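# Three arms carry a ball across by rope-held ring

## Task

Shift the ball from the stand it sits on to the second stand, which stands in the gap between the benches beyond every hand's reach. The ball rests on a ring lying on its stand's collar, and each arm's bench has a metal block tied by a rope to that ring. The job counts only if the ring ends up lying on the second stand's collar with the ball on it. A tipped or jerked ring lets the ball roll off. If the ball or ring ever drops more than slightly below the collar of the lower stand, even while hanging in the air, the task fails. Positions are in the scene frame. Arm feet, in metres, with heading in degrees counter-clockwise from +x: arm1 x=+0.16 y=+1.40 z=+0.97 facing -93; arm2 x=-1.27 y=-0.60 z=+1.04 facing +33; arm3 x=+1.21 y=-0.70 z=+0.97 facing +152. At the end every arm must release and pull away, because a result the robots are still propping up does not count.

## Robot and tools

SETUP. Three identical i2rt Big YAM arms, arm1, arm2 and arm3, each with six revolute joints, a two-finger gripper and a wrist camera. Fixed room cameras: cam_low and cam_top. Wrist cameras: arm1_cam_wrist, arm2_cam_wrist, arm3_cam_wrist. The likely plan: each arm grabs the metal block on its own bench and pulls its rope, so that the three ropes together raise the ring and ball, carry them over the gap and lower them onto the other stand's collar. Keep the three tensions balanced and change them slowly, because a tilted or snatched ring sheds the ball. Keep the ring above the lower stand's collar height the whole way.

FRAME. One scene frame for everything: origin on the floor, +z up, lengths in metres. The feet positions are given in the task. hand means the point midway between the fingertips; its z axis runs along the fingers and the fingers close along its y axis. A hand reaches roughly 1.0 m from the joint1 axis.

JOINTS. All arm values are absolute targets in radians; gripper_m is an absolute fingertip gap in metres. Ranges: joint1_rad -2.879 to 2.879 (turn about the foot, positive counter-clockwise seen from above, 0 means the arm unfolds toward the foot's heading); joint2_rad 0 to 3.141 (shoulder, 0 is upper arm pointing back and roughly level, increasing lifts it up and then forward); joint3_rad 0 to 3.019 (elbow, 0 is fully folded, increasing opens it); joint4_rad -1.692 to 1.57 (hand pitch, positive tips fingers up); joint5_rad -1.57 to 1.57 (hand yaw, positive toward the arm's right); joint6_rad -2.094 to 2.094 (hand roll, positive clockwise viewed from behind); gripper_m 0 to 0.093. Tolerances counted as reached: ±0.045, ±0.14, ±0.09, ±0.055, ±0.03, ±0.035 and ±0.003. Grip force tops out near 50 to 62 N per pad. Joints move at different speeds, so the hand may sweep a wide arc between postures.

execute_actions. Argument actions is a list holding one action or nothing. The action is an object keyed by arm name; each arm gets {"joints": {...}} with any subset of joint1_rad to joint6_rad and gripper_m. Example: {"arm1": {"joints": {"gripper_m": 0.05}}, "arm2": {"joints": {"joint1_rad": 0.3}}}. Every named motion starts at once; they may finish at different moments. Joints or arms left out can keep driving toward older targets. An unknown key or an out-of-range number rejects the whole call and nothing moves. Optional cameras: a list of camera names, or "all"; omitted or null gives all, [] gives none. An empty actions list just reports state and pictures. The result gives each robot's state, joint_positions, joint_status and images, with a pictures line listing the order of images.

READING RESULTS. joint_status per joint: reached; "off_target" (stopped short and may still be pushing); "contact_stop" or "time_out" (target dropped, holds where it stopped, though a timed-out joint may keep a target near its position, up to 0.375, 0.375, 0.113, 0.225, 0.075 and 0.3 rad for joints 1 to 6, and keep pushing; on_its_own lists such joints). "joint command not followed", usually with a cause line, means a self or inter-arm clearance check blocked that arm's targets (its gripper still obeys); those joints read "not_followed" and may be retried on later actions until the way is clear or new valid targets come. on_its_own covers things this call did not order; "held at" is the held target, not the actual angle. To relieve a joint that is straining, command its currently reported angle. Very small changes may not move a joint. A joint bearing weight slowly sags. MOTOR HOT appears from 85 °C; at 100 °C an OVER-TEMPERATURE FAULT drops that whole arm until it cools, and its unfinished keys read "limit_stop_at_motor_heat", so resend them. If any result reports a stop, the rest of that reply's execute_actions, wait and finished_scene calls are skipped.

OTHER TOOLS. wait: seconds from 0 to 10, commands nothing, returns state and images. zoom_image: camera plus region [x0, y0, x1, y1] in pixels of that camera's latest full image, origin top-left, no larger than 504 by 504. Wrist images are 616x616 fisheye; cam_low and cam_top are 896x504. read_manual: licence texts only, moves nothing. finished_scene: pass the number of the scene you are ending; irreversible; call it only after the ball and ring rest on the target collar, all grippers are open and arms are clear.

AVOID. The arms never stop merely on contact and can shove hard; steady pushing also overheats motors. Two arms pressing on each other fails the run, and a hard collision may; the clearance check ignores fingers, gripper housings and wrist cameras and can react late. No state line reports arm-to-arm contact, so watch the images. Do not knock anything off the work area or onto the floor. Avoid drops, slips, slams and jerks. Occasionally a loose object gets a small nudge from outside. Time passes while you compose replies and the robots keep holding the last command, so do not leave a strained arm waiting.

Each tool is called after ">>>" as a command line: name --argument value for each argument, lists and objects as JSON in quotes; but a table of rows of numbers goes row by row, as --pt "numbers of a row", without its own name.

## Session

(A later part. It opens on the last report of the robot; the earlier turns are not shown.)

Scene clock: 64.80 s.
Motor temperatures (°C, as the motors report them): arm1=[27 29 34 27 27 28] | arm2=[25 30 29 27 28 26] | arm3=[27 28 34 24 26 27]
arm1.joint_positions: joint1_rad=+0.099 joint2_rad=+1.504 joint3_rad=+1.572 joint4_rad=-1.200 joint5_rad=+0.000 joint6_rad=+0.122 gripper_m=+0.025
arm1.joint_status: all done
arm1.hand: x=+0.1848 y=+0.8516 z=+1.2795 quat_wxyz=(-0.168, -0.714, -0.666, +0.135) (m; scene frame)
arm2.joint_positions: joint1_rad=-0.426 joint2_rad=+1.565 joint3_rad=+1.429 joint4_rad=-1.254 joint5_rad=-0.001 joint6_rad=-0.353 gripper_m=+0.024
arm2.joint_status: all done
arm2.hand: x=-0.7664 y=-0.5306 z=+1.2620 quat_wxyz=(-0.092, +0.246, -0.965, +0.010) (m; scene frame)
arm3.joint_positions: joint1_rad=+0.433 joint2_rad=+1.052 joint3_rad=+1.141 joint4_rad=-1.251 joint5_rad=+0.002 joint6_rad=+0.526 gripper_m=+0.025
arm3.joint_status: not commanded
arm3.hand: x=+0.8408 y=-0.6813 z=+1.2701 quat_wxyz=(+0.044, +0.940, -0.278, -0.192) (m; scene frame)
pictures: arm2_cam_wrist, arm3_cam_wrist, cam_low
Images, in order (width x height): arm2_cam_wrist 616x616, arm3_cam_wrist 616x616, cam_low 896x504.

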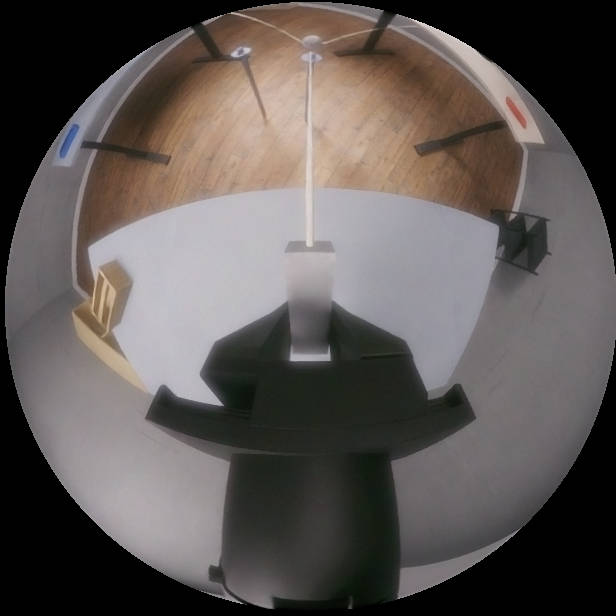

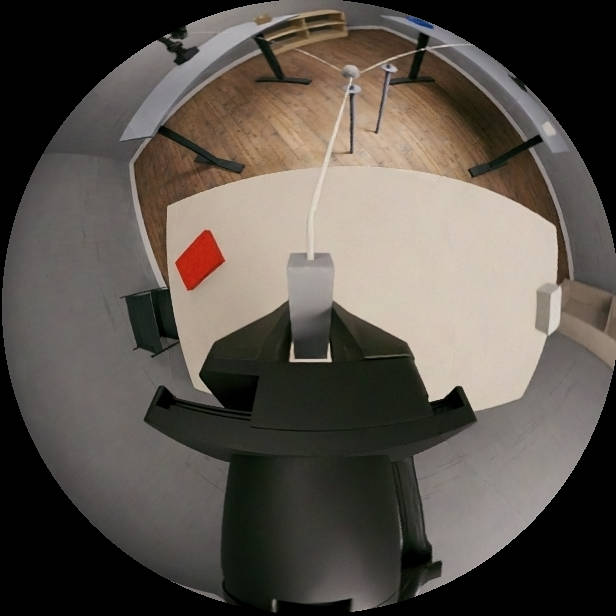

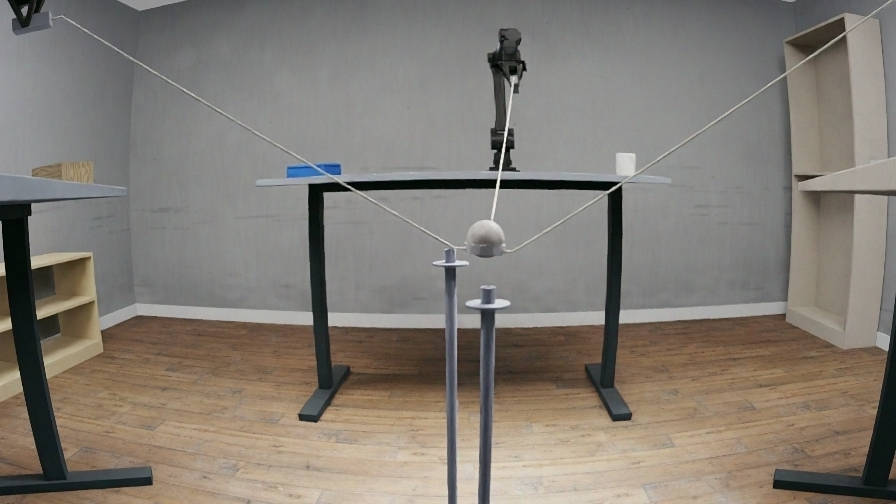

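>>> execute_actions --actions '[{"arm1":{"joints":{"joint4_rad":-1.105}},"arm2":{"joints":{"joint2_rad":1.635}},"arm3":{"joints":{"joint4_rad":-1.17}}}]' --cameras '[]'

>>> wait --seconds 1.5

>>> zoom_image --camera "cam_low" --region '[400, 200, 580, 340]'

>>> zoom_image --camera "arm3_cam_wrist" --region '[290, 50, 430, 170]'

>>> zoom_image --camera "arm2_cam_wrist" --region '[240, 5, 380, 125]'

Scene clock: 68.13 s.
Motor temperatures (°C, as the motors report them): arm1=[27 29 35 27 27 28] | arm2=[25 30 29 27 28 26] | arm3=[27 28 34 24 26 27]
arm1.joint_positions: joint1_rad=+0.099 joint2_rad=+1.504 joint3_rad=+1.572 joint4_rad=-1.118 joint5_rad=+0.000 joint6_rad=+0.122 gripper_m=+0.025
arm1.joint_status: all done
arm1.hand: x=+0.1857 y=+0.8337 z=+1.2888 quat_wxyz=(-0.199, -0.707, -0.659, +0.161) (m; scene frame)
arm2.joint_positions: joint1_rad=-0.426 joint2_rad=+1.651 joint3_rad=+1.429 joint4_rad=-1.252 joint5_rad=-0.001 joint6_rad=-0.353 gripper_m=+0.025
arm2.joint_status: all done
arm2.hand: x=-0.7601 y=-0.5298 z=+1.2194 quat_wxyz=(-0.050, +0.247, -0.968, +0.006) (m; scene frame)
arm3.joint_positions: joint1_rad=+0.433 joint2_rad=+1.052 joint3_rad=+1.141 joint4_rad=-1.189 joint5_rad=+0.002 joint6_rad=+0.526 gripper_m=+0.025
arm3.joint_status: all done
arm3.hand: x=+0.8267 y=-0.6806 z=+1.2765 quat_wxyz=(+0.051, +0.934, -0.276, -0.222) (m; scene frame)
pictures: none
No camera images: the call's "cameras" was empty. Leave "cameras" out to get every camera's image.

Scene clock: 69.63 s.
Motor temperatures (°C, as the motors report them): arm1=[27 29 35 27 27 28] | arm2=[25 30 29 27 28 26] | arm3=[27 28 34 24 26 27]
arm1.joint_positions: joint1_rad=+0.099 joint2_rad=+1.504 joint3_rad=+1.572 joint4_rad=-1.118 joint5_rad=+0.000 joint6_rad=+0.122 gripper_m=+0.025
arm1.joint_status: all done
arm1.hand: x=+0.1857 y=+0.8337 z=+1.2888 quat_wxyz=(-0.199, -0.707, -0.659, +0.161) (m; scene frame)
arm2.joint_positions: joint1_rad=-0.426 joint2_rad=+1.651 joint3_rad=+1.429 joint4_rad=-1.252 joint5_rad=-0.001 joint6_rad=-0.353 gripper_m=+0.025
arm2.joint_status: all done
arm2.hand: x=-0.7601 y=-0.5298 z=+1.2194 quat_wxyz=(-0.050, +0.247, -0.968, +0.006) (m; scene frame)
arm3.joint_positions: joint1_rad=+0.433 joint2_rad=+1.052 joint3_rad=+1.141 joint4_rad=-1.189 joint5_rad=+0.002 joint6_rad=+0.527 gripper_m=+0.025
arm3.joint_status: all done
arm3.hand: x=+0.8267 y=-0.6806 z=+1.2765 quat_wxyz=(+0.051, +0.934, -0.277, -0.222) (m; scene frame)
wait: 1.50 s; at rest by 0.27 s
pictures: arm1_cam_wrist, arm2_cam_wrist, arm3_cam_wrist, cam_low, cam_top
Images, in order (width x height): arm1_cam_wrist 616x616, arm2_cam_wrist 616x616, arm3_cam_wrist 616x616, cam_low 896x504, cam_top 896x504.

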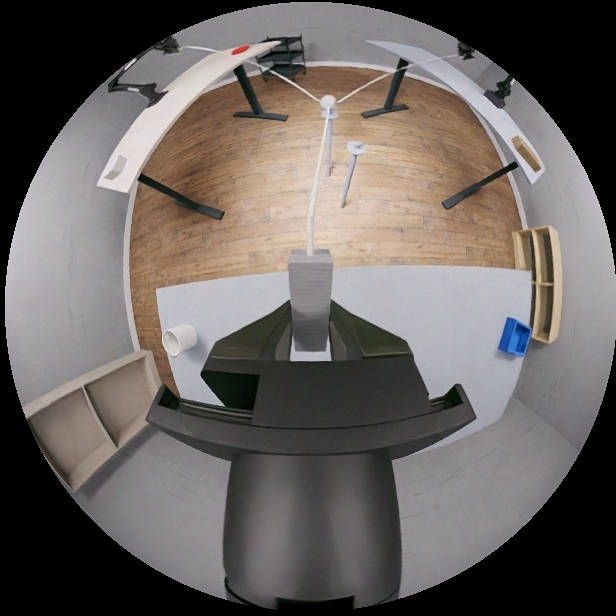

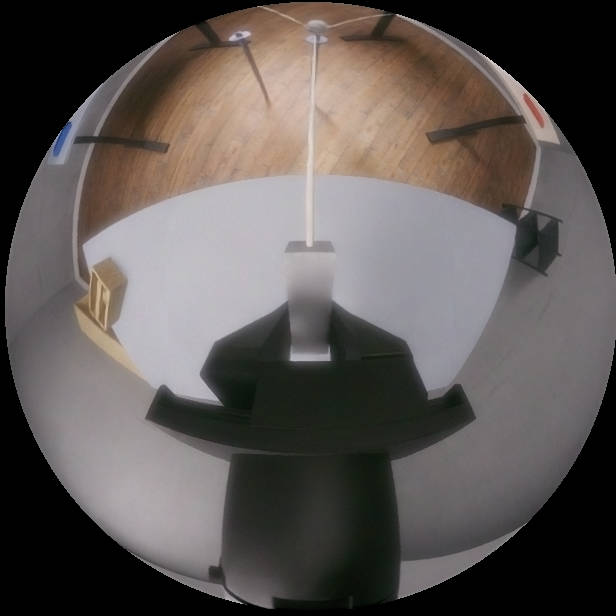

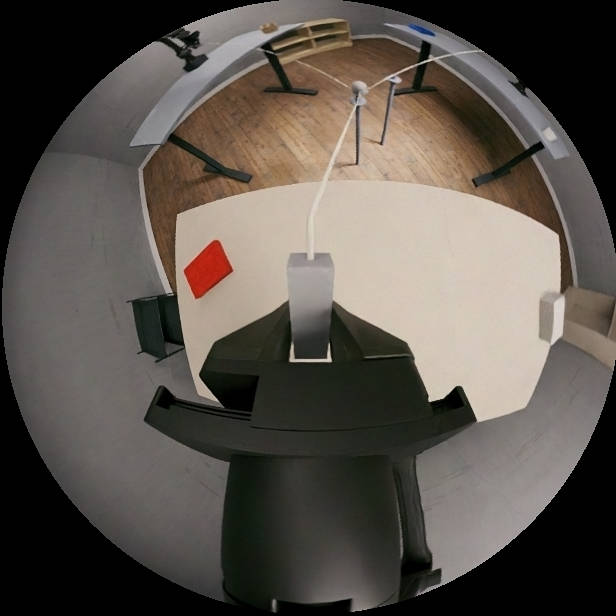

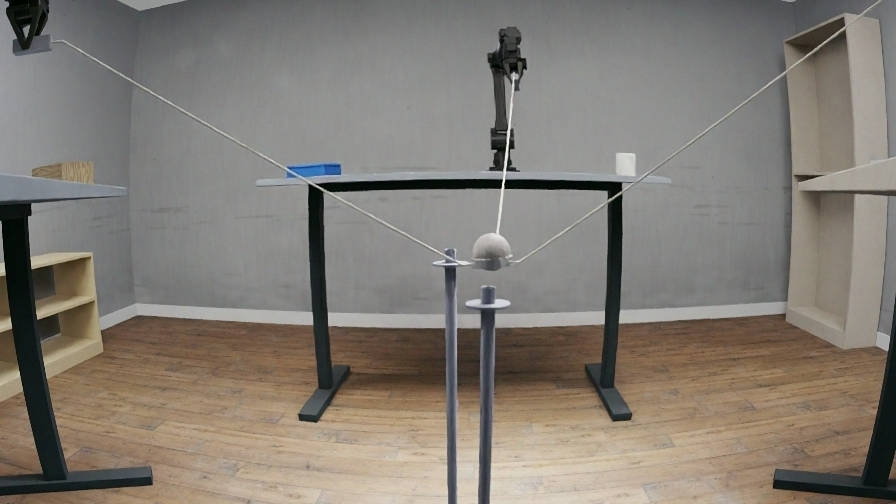

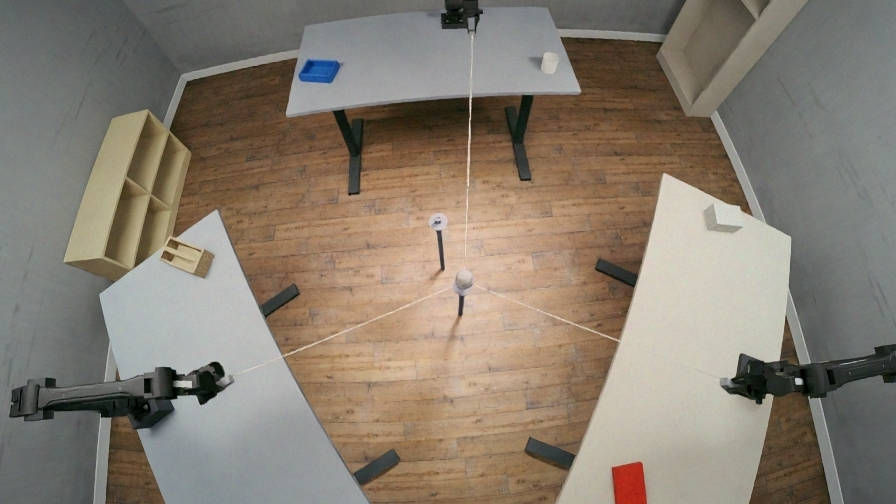

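Region (400, 200, 580, 340) of cam_low's 896x504 image, scaled by 2.800, with more detail than that image has.

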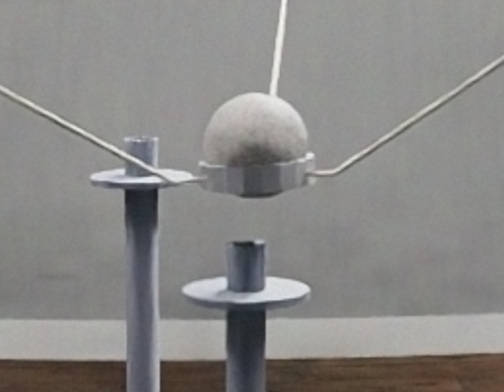

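Region (290, 50, 430, 170) of arm3_cam_wrist's 616x616 image, scaled by 3.600, with more detail than that image has; it fills the top 432 rows of this view, and the rest is white.

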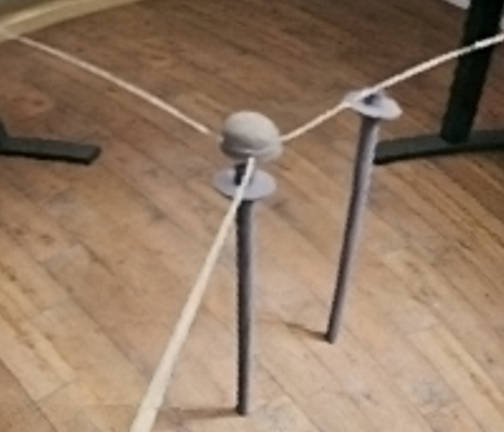

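Region (240, 5, 380, 125) of arm2_cam_wrist's 616x616 image, scaled by 3.600, with more detail than that image has; it fills the top 432 rows of this view, and the rest is white.

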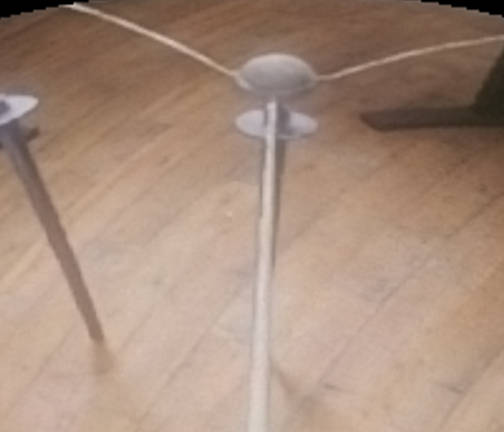

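>>> execute_actions --actions '[{"arm1":{"joints":{"joint2_rad":1.54}},"arm3":{"joints":{"joint2_rad":1.093}}}]' --cameras '[]'

>>> wait --seconds 1.5

>>> zoom_image --camera "cam_low" --region '[400, 200, 580, 340]'

>>> zoom_image --camera "arm3_cam_wrist" --region '[290, 50, 430, 170]'

>>> zoom_image --camera "arm2_cam_wrist" --region '[240, 5, 380, 125]'

Scene clock: 73.17 s.
Motor temperatures (°C, as the motors report them): arm1=[27 29 35 27 27 28] | arm2=[25 30 29 27 28 26] | arm3=[27 28 34 24 26 27]
arm1.joint_positions: joint1_rad=+0.099 joint2_rad=+1.557 joint3_rad=+1.572 joint4_rad=-1.116 joint5_rad=+0.000 joint6_rad=+0.122 gripper_m=+0.025
arm1.joint_status: all done
arm1.hand: x=+0.1865 y=+0.8239 z=+1.2595 quat_wxyz=(-0.180, -0.712, -0.664, +0.145) (m; scene frame)
arm2.joint_positions: joint1_rad=-0.426 joint2_rad=+1.651 joint3_rad=+1.429 joint4_rad=-1.252 joint5_rad=-0.001 joint6_rad=-0.353 gripper_m=+0.025
arm2.joint_status: not commanded
arm2.hand: x=-0.7601 y=-0.5298 z=+1.2194 quat_wxyz=(-0.050, +0.247, -0.968, +0.006) (m; scene frame)
arm3.joint_positions: joint1_rad=+0.433 joint2_rad=+1.103 joint3_rad=+1.141 joint4_rad=-1.187 joint5_rad=+0.002 joint6_rad=+0.527 gripper_m=+0.025
arm3.joint_status: all done
arm3.hand: x=+0.8182 y=-0.6801 z=+1.2578 quat_wxyz=(+0.045, +0.939, -0.278, -0.198) (m; scene frame)
pictures: none
No camera images: the call's "cameras" was empty. Leave "cameras" out to get every camera's image.

Scene clock: 74.67 s.
Motor temperatures (°C, as the motors report them): arm1=[27 29 36 27 27 28] | arm2=[25 30 29 27 28 26] | arm3=[27 28 34 24 26 27]
arm1.joint_positions: joint1_rad=+0.099 joint2_rad=+1.557 joint3_rad=+1.572 joint4_rad=-1.116 joint5_rad=+0.000 joint6_rad=+0.122 gripper_m=+0.025
arm1.joint_status: all done
arm1.hand: x=+0.1865 y=+0.8239 z=+1.2595 quat_wxyz=(-0.180, -0.712, -0.664, +0.145) (m; scene frame)
arm2.joint_positions: joint1_rad=-0.426 joint2_rad=+1.651 joint3_rad=+1.429 joint4_rad=-1.252 joint5_rad=-0.001 joint6_rad=-0.353 gripper_m=+0.025
arm2.joint_status: not commanded
arm2.hand: x=-0.7601 y=-0.5298 z=+1.2194 quat_wxyz=(-0.050, +0.247, -0.968, +0.006) (m; scene frame)
arm3.joint_positions: joint1_rad=+0.433 joint2_rad=+1.103 joint3_rad=+1.141 joint4_rad=-1.187 joint5_rad=+0.002 joint6_rad=+0.527 gripper_m=+0.025
arm3.joint_status: all done
arm3.hand: x=+0.8182 y=-0.6801 z=+1.2578 quat_wxyz=(+0.045, +0.939, -0.278, -0.198) (m; scene frame)
wait: 1.50 s; at rest by 0.27 s
pictures: arm1_cam_wrist, arm2_cam_wrist, arm3_cam_wrist, cam_low, cam_top
Images, in order (width x height): arm1_cam_wrist 616x616, arm2_cam_wrist 616x616, arm3_cam_wrist 616x616, cam_low 896x504, cam_top 896x504.

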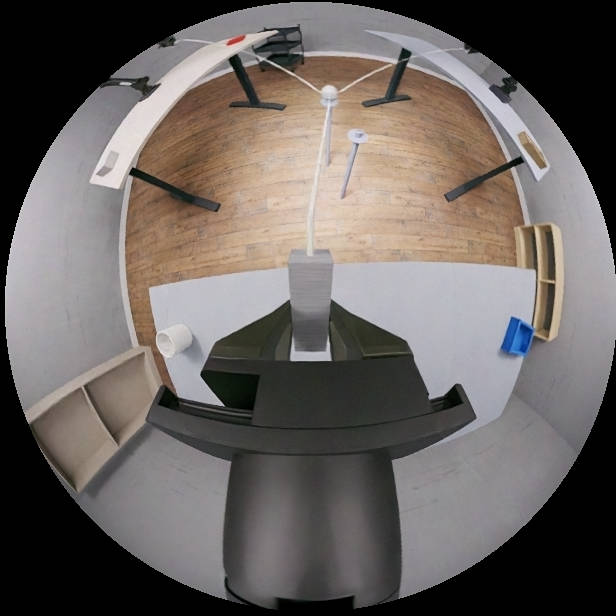

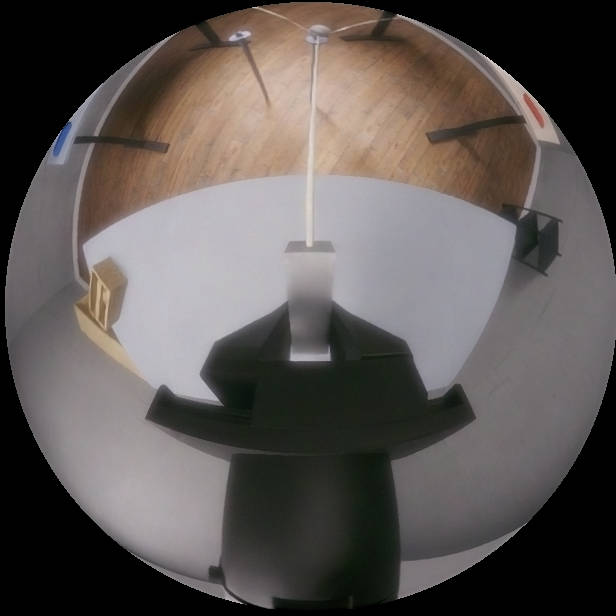

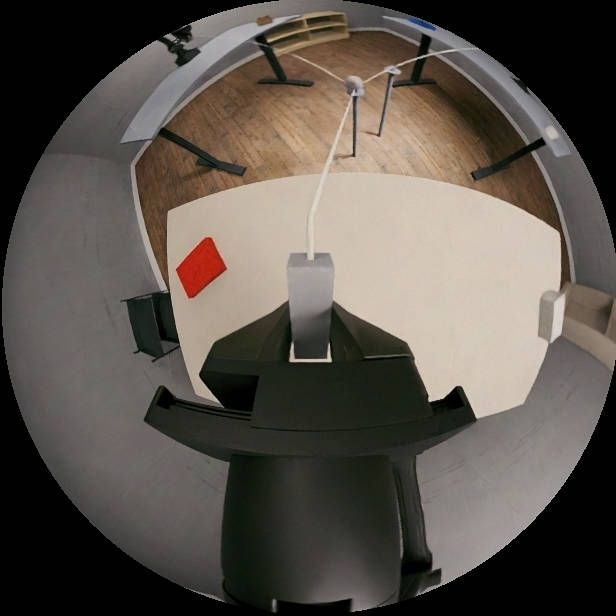

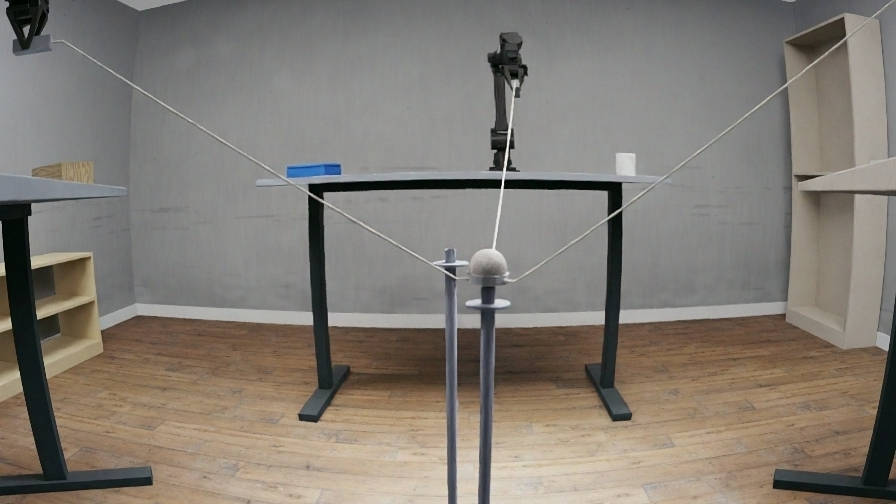

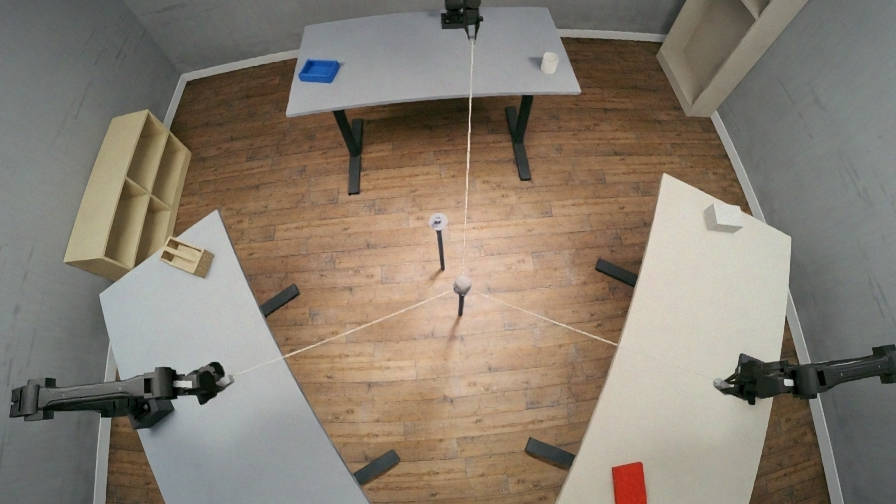

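Region (400, 200, 580, 340) of cam_low's 896x504 image, scaled by 2.800, with more detail than that image has.

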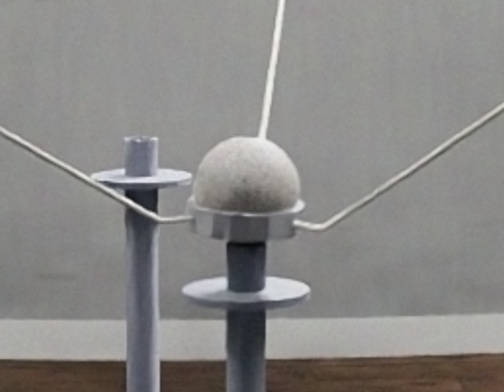

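Region (290, 50, 430, 170) of arm3_cam_wrist's 616x616 image, scaled by 3.600, with more detail than that image has; it fills the top 432 rows of this view, and the rest is white.

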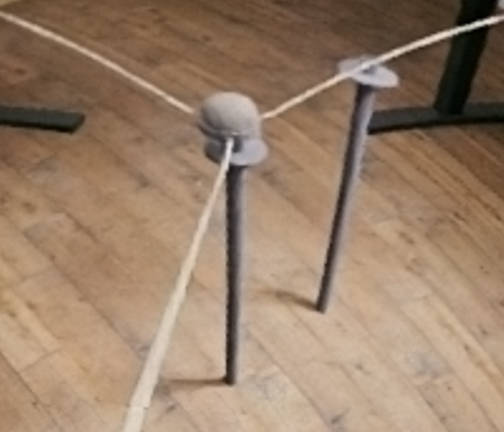

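Region (240, 5, 380, 125) of arm2_cam_wrist's 616x616 image, scaled by 3.600, with more detail than that image has; it fills the top 432 rows of this view, and the rest is white.

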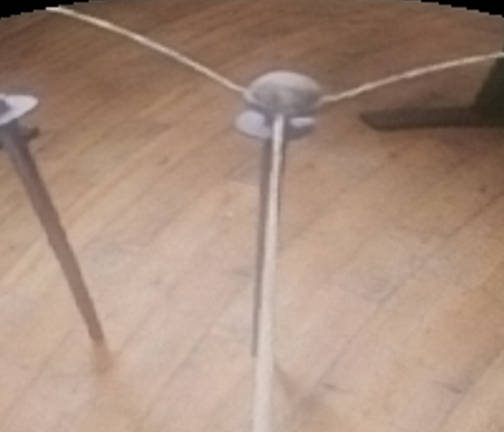

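>>> execute_actions --actions '[{"arm1":{"joints":{"joint4_rad":-1.18}},"arm2":{"joints":{"joint4_rad":-1.215}},"arm3":{"joints":{"joint4_rad":-1.135}}}]' --cameras '[]'

>>> wait --seconds 1

>>> zoom_image --camera "cam_low" --region '[400, 200, 580, 340]'

>>> zoom_image --camera "arm3_cam_wrist" --region '[290, 50, 430, 170]'

>>> zoom_image --camera "arm2_cam_wrist" --region '[240, 5, 380, 125]'

Scene clock: 77.23 s.
Motor temperatures (°C, as the motors report them): arm1=[27 30 36 27 27 28] | arm2=[25 30 29 27 28 26] | arm3=[27 28 34 24 26 27]
arm1.joint_positions: joint1_rad=+0.099 joint2_rad=+1.557 joint3_rad=+1.572 joint4_rad=-1.172 joint5_rad=+0.000 joint6_rad=+0.122 gripper_m=+0.025
arm1.joint_status: all done
arm1.hand: x=+0.1858 y=+0.8363 z=+1.2537 quat_wxyz=(-0.159, -0.716, -0.668, +0.127) (m; scene frame)
arm2.joint_positions: joint1_rad=-0.426 joint2_rad=+1.651 joint3_rad=+1.429 joint4_rad=-1.224 joint5_rad=-0.001 joint6_rad=-0.353 gripper_m=+0.025
arm2.joint_status: all done
arm2.hand: x=-0.7534 y=-0.5288 z=+1.2202 quat_wxyz=(-0.064, +0.246, -0.967, +0.007) (m; scene frame)
arm3.joint_positions: joint1_rad=+0.433 joint2_rad=+1.103 joint3_rad=+1.141 joint4_rad=-1.154 joint5_rad=+0.002 joint6_rad=+0.527 gripper_m=+0.025
arm3.joint_status: all done
arm3.hand: x=+0.8108 y=-0.6797 z=+1.2612 quat_wxyz=(+0.049, +0.935, -0.277, -0.214) (m; scene frame)
pictures: none
No camera images: the call's "cameras" was empty. Leave "cameras" out to get every camera's image.

Scene clock: 78.23 s.
Motor temperatures (°C, as the motors report them): arm1=[27 30 36 27 27 28] | arm2=[25 30 29 27 28 26] | arm3=[27 28 34 24 26 27]
arm1.joint_positions: joint1_rad=+0.099 joint2_rad=+1.557 joint3_rad=+1.572 joint4_rad=-1.172 joint5_rad=+0.000 joint6_rad=+0.122 gripper_m=+0.025
arm1.joint_status: all done
arm1.hand: x=+0.1858 y=+0.8363 z=+1.2537 quat_wxyz=(-0.159, -0.716, -0.668, +0.127) (m; scene frame)
arm2.joint_positions: joint1_rad=-0.426 joint2_rad=+1.651 joint3_rad=+1.429 joint4_rad=-1.224 joint5_rad=-0.001 joint6_rad=-0.353 gripper_m=+0.025
arm2.joint_status: all done
arm2.hand: x=-0.7534 y=-0.5288 z=+1.2202 quat_wxyz=(-0.064, +0.246, -0.967, +0.007) (m; scene frame)
arm3.joint_positions: joint1_rad=+0.433 joint2_rad=+1.103 joint3_rad=+1.141 joint4_rad=-1.154 joint5_rad=+0.002 joint6_rad=+0.527 gripper_m=+0.025
arm3.joint_status: all done
arm3.hand: x=+0.8108 y=-0.6797 z=+1.2612 quat_wxyz=(+0.049, +0.935, -0.277, -0.214) (m; scene frame)
wait: 1.00 s; at rest by 0.27 s
pictures: arm1_cam_wrist, arm2_cam_wrist, arm3_cam_wrist, cam_low, cam_top
Images, in order (width x height): arm1_cam_wrist 616x616, arm2_cam_wrist 616x616, arm3_cam_wrist 616x616, cam_low 896x504, cam_top 896x504.

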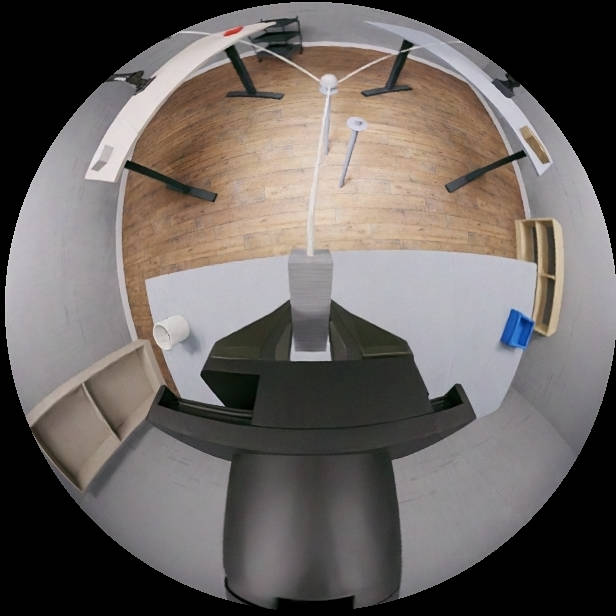

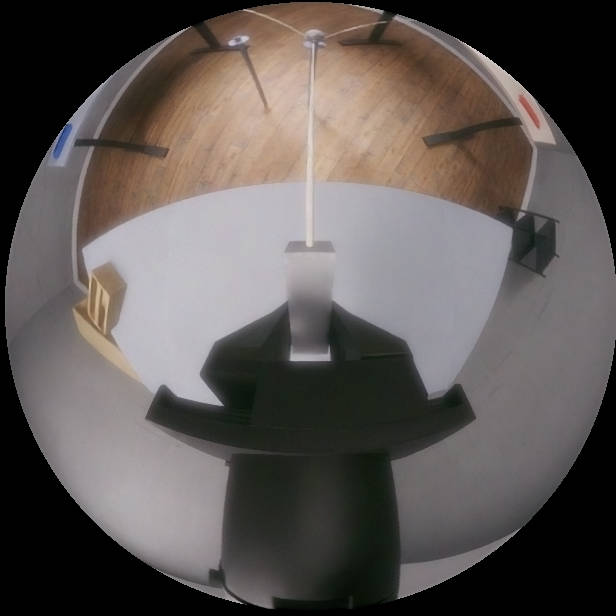

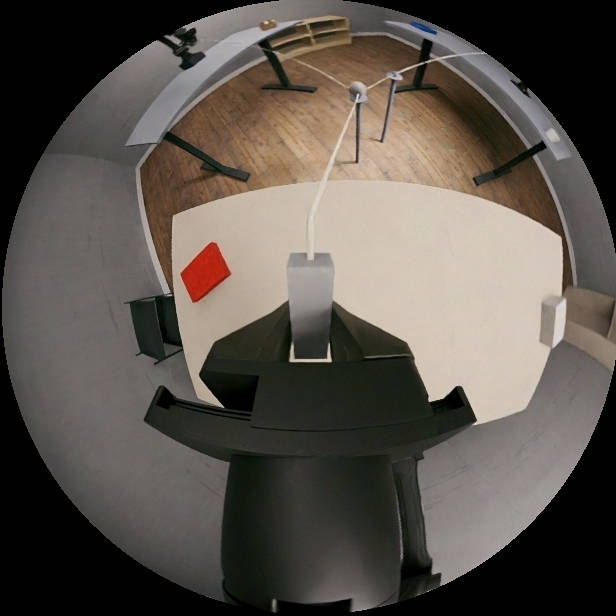

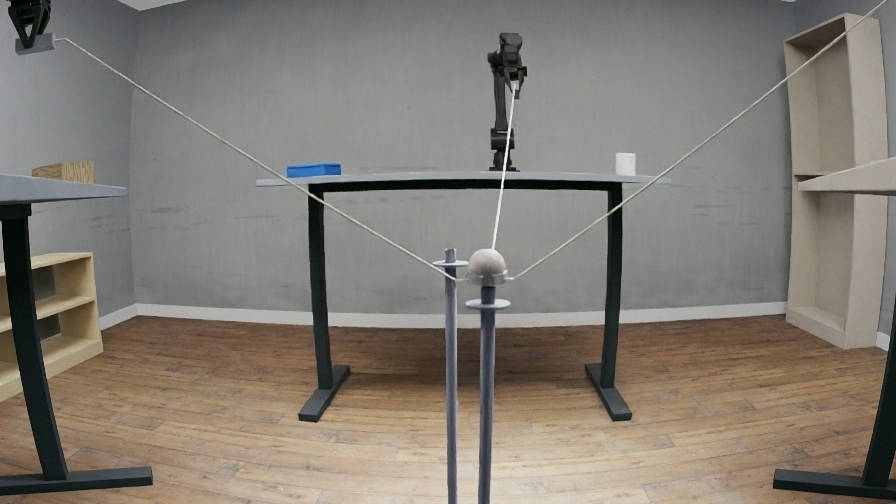

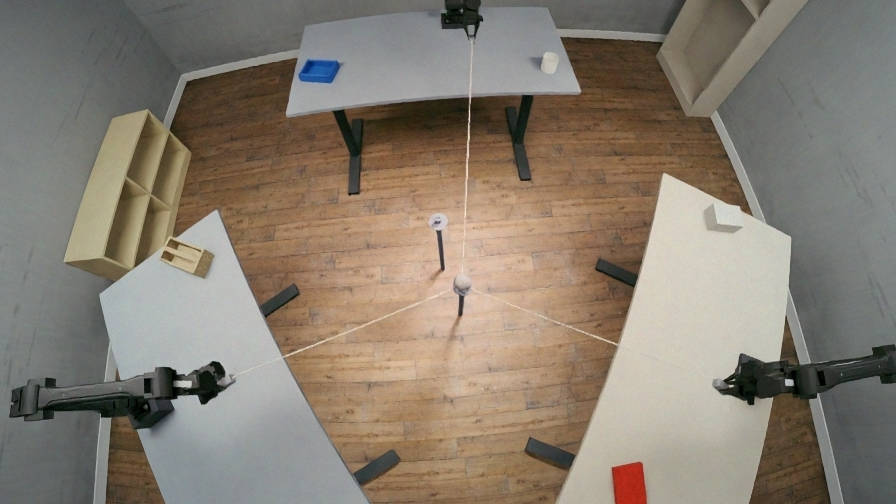

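Region (400, 200, 580, 340) of cam_low's 896x504 image, scaled by 2.800, with more detail than that image has.

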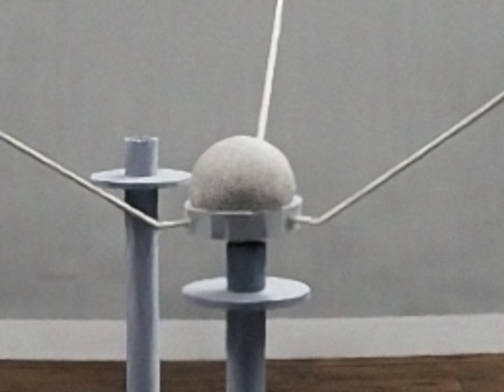

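Region (290, 50, 430, 170) of arm3_cam_wrist's 616x616 image, scaled by 3.600, with more detail than that image has; it fills the top 432 rows of this view, and the rest is white.

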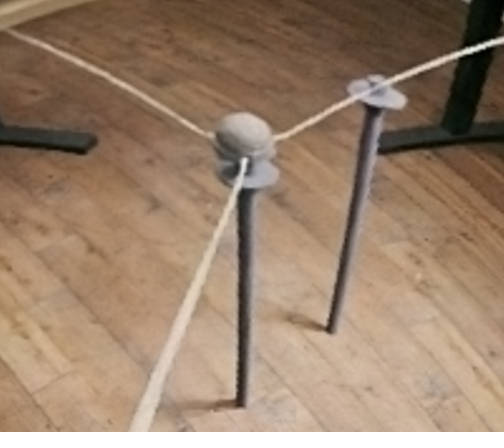

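Region (240, 5, 380, 125) of arm2_cam_wrist's 616x616 image, scaled by 3.600, with more detail than that image has; it fills the top 432 rows of this view, and the rest is white.

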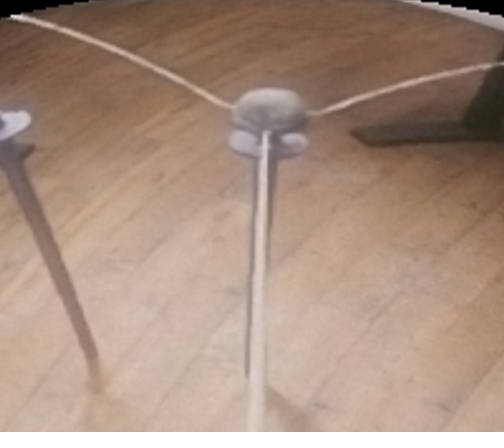

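Centered. Lower evenly.

>>> execute_actions --actions '[{"arm1":{"joints":{"joint2_rad":1.592}},"arm2":{"joints":{"joint2_rad":1.71}},"arm3":{"joints":{"joint2_rad":1.155}}}]' --cameras '["cam_low"]'

>>> zoom_image --camera "cam_low" --region '[400, 200, 580, 340]'

Scene clock: 80.63 s.
Motor temperatures (°C, as the motors report them): arm1=[27 30 36 27 27 28] | arm2=[25 30 30 27 28 26] | arm3=[27 28 34 24 26 27]
arm1.joint_positions: joint1_rad=+0.099 joint2_rad=+1.598 joint3_rad=+1.572 joint4_rad=-1.173 joint5_rad=+0.000 joint6_rad=+0.122 gripper_m=+0.025
arm1.joint_status: all done
arm1.hand: x=+0.1863 y=+0.8305 z=+1.2311 quat_wxyz=(-0.143, -0.719, -0.671, +0.114) (m; scene frame)
arm2.joint_positions: joint1_rad=-0.426 joint2_rad=+1.718 joint3_rad=+1.429 joint4_rad=-1.224 joint5_rad=-0.001 joint6_rad=-0.353 gripper_m=+0.025
arm2.joint_status: all done
arm2.hand: x=-0.7514 y=-0.5285 z=+1.1867 quat_wxyz=(-0.031, +0.247, -0.969, +0.004) (m; scene frame)
arm3.joint_positions: joint1_rad=+0.433 joint2_rad=+1.162 joint3_rad=+1.141 joint4_rad=-1.153 joint5_rad=+0.002 joint6_rad=+0.527 gripper_m=+0.025
arm3.joint_status: all done
arm3.hand: x=+0.8020 y=-0.6792 z=+1.2386 quat_wxyz=(+0.043, +0.941, -0.279, -0.187) (m; scene frame)
pictures: cam_low
Images, in order (width x height): cam_low 896x504.

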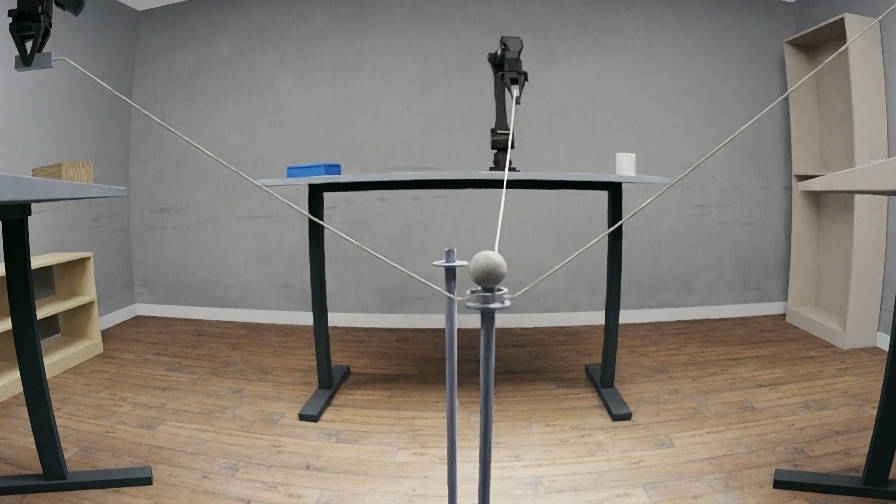

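Region (400, 200, 580, 340) of cam_low's 896x504 image, scaled by 2.800, with more detail than that image has.

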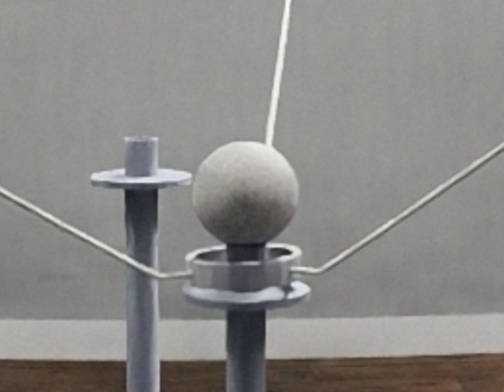

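>>> execute_actions --actions '[{"arm1":{"joints":{"joint2_rad":1.96,"joint3_rad":1.48,"joint4_rad":-1.01}},"arm2":{"joints":{"joint2_rad":2.09,"joint4_rad":-0.84}},"arm3":{"joints":{"joint2_rad":1.97,"joint3_rad":1.48,"joint4_rad":-0.99}}}]' --cameras '["cam_low","cam_top"]'

Scene clock: 83.77 s.
Motor temperatures (°C, as the motors report them): arm1=[27 30 35 27 27 28] | arm2=[25 30 29 27 28 26] | arm3=[27 28 34 24 26 27]
arm1.joint_positions: joint1_rad=+0.099 joint2_rad=+1.975 joint3_rad=+1.467 joint4_rad=-1.015 joint5_rad=+0.000 joint6_rad=+0.122 gripper_m=+0.025
arm1.joint_status: all done
arm1.hand: x=+0.1893 y=+0.8241 z=+0.9840 quat_wxyz=(-0.020, -0.730, -0.683, +0.011) (m; scene frame)
arm2.joint_positions: joint1_rad=-0.426 joint2_rad=+2.095 joint3_rad=+1.419 joint4_rad=-0.855 joint5_rad=+0.000 joint6_rad=-0.354 gripper_m=+0.025
arm2.joint_status: all done
arm2.hand: x=-0.6978 y=-0.5211 z=+0.9859 quat_wxyz=(-0.022, +0.247, -0.969, +0.003) (m; scene frame)
arm3.joint_positions: joint1_rad=+0.433 joint2_rad=+1.975 joint3_rad=+1.459 joint4_rad=-0.993 joint5_rad=+0.002 joint6_rad=+0.527 gripper_m=+0.025
arm3.joint_status: all done
arm3.hand: x=+0.6351 y=-0.6700 z=+0.9846 quat_wxyz=(+0.003, +0.958, -0.284, -0.025) (m; scene frame)
pictures: cam_low, cam_top
Images, in order (width x height): cam_low 896x504, cam_top 896x504.

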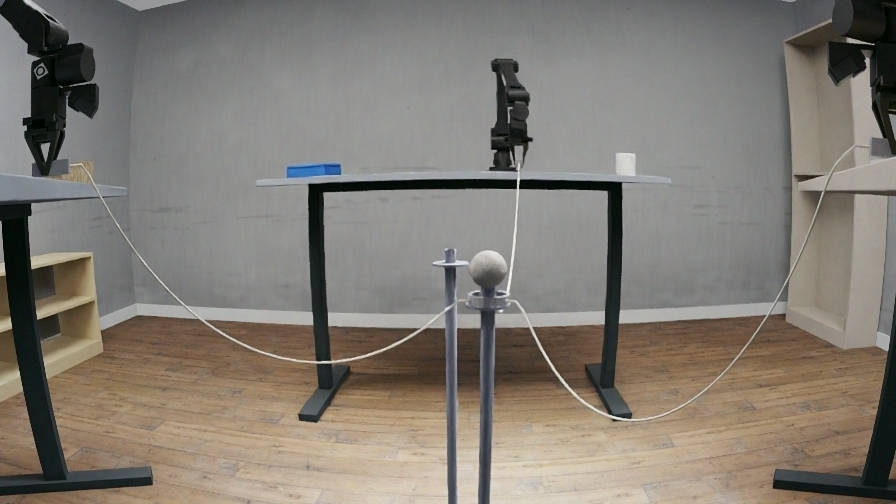

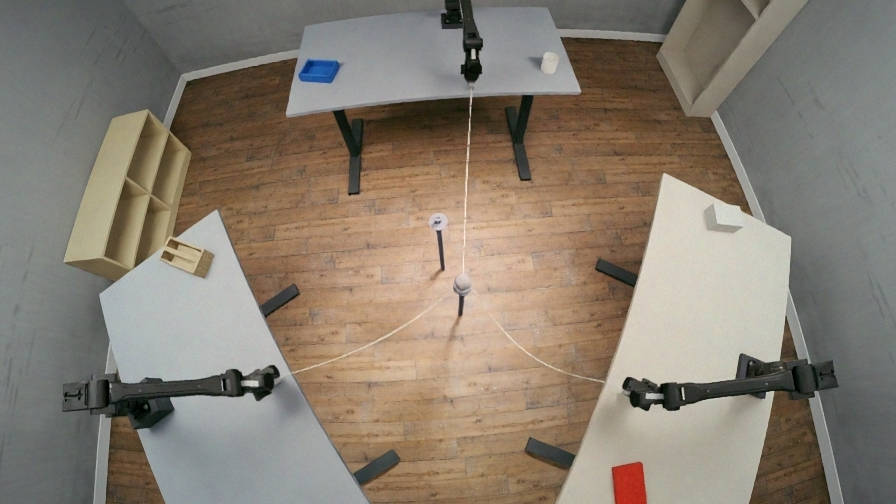

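>>> execute_actions --actions '[{"arm1":{"joints":{"joint2_rad":2.005}},"arm2":{"joints":{"joint2_rad":2.13}},"arm3":{"joints":{"joint2_rad":2.02}}}]' --cameras '[]'

>>> execute_actions --actions '[{"arm1":{"joints":{"gripper_m":0.07}},"arm2":{"joints":{"gripper_m":0.07}},"arm3":{"joints":{"gripper_m":0.07}}}]' --cameras '[]'

>>> execute_actions --actions '[{"arm1":{"joints":{"joint2_rad":1.6}},"arm2":{"joints":{"joint2_rad":1.7}},"arm3":{"joints":{"joint2_rad":1.6}}}]' --cameras '["cam_low","cam_top"]'

Scene clock: 86.03 s.
Motor temperatures (°C, as the motors report them): arm1=[27 30 35 27 27 28] | arm2=[25 30 29 27 28 26] | arm3=[27 29 34 24 26 27]
arm1.joint_positions: joint1_rad=+0.099 joint2_rad=+1.995 joint3_rad=+1.467 joint4_rad=-1.015 joint5_rad=+0.000 joint6_rad=+0.122 gripper_m=+0.025
arm1.joint_status: all done
arm1.hand: x=+0.1893 y=+0.8265 z=+0.9728 quat_wxyz=(-0.012, -0.730, -0.683, +0.004) (m; scene frame)
arm2.joint_positions: joint1_rad=-0.426 joint2_rad=+2.120 joint3_rad=+1.419 joint4_rad=-0.855 joint5_rad=+0.000 joint6_rad=-0.354 gripper_m=+0.025
arm2.joint_status: all done
arm2.hand: x=-0.7027 y=-0.5219 z=+0.9719 quat_wxyz=(-0.010, +0.247, -0.969, +0.002) (m; scene frame)
arm3.joint_positions: joint1_rad=+0.433 joint2_rad=+2.003 joint3_rad=+1.459 joint4_rad=-0.993 joint5_rad=+0.002 joint6_rad=+0.527 gripper_m=+0.025
arm3.joint_status: all done
arm3.hand: x=+0.6387 y=-0.6701 z=+0.9688 quat_wxyz=(+0.000, +0.959, -0.284, -0.011) (m; scene frame)
pictures: none
No camera images: the call's "cameras" was empty. Leave "cameras" out to get every camera's image.

Scene clock: 86.70 s.
Motor temperatures (°C, as the motors report them): arm1=[27 30 35 27 27 28] | arm2=[25 30 29 27 28 26] | arm3=[27 29 34 24 26 27]
arm1.joint_positions: joint1_rad=+0.099 joint2_rad=+1.995 joint3_rad=+1.467 joint4_rad=-1.015 joint5_rad=+0.000 joint6_rad=+0.122 gripper_m=+0.070
arm1.joint_status: all done
arm1.hand: x=+0.1893 y=+0.8265 z=+0.9728 quat_wxyz=(-0.012, -0.730, -0.683, +0.004) (m; scene frame)
arm2.joint_positions: joint1_rad=-0.426 joint2_rad=+2.120 joint3_rad=+1.419 joint4_rad=-0.855 joint5_rad=+0.000 joint6_rad=-0.354 gripper_m=+0.070
arm2.joint_status: all done
arm2.hand: x=-0.7027 y=-0.5219 z=+0.9719 quat_wxyz=(-0.010, +0.247, -0.969, +0.002) (m; scene frame)
arm3.joint_positions: joint1_rad=+0.433 joint2_rad=+2.003 joint3_rad=+1.459 joint4_rad=-0.993 joint5_rad=+0.002 joint6_rad=+0.527 gripper_m=+0.070
arm3.joint_status: all done
arm3.hand: x=+0.6387 y=-0.6701 z=+0.9688 quat_wxyz=(+0.000, +0.959, -0.284, -0.011) (m; scene frame)
pictures: none
No camera images: the call's "cameras" was empty. Leave "cameras" out to get every camera's image.

Scene clock: 88.30 s.
Motor temperatures (°C, as the motors report them): arm1=[27 30 34 27 27 28] | arm2=[25 30 29 27 28 26] | arm3=[27 29 34 24 26 27]
arm1.joint_positions: joint1_rad=+0.099 joint2_rad=+1.600 joint3_rad=+1.467 joint4_rad=-1.015 joint5_rad=+0.000 joint6_rad=+0.122 gripper_m=+0.070
arm1.joint_status: all done
arm1.hand: x=+0.1876 y=+0.8217 z=+1.1951 quat_wxyz=(-0.162, -0.715, -0.667, +0.130) (m; scene frame)
arm2.joint_positions: joint1_rad=-0.426 joint2_rad=+1.697 joint3_rad=+1.419 joint4_rad=-0.851 joint5_rad=+0.000 joint6_rad=-0.354 gripper_m=+0.070
arm2.joint_status: all done
arm2.hand: x=-0.6679 y=-0.5163 z=+1.2172 quat_wxyz=(-0.221, +0.241, -0.945, +0.024) (m; scene frame)
arm3.joint_positions: joint1_rad=+0.433 joint2_rad=+1.591 joint3_rad=+1.471 joint4_rad=-0.993 joint5_rad=+0.002 joint6_rad=+0.527 gripper_m=+0.070
arm3.joint_status: all done
arm3.hand: x=+0.6276 y=-0.6704 z=+1.2078 quat_wxyz=(+0.050, +0.935, -0.277, -0.216) (m; scene frame)
pictures: cam_low, cam_top
Images, in order (width x height): cam_low 896x504, cam_top 896x504.

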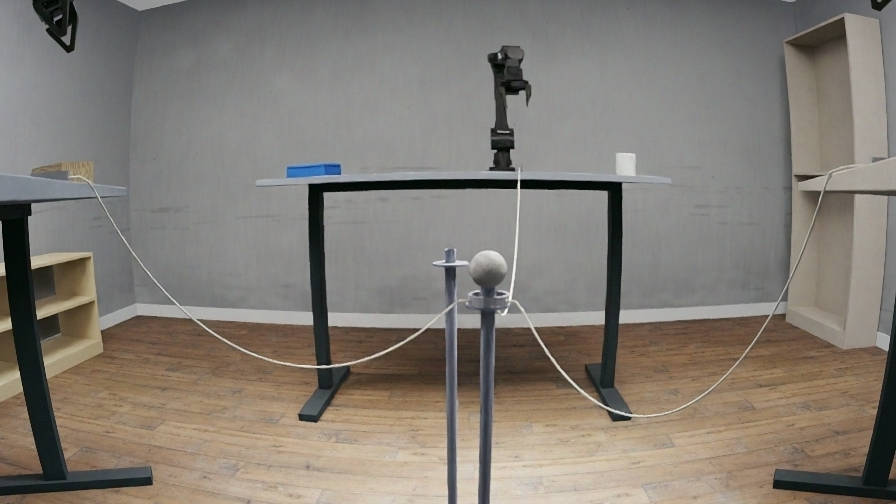

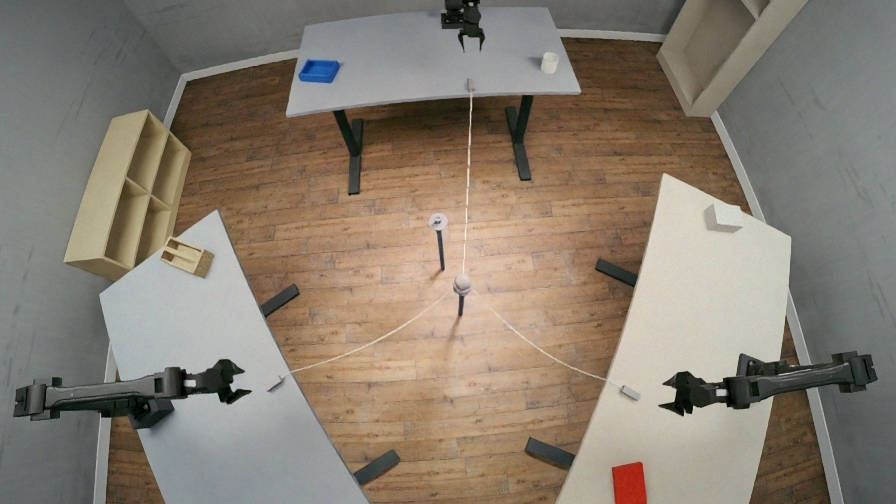

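>>> finished_scene --scene 1

The scene is finished: the task was done.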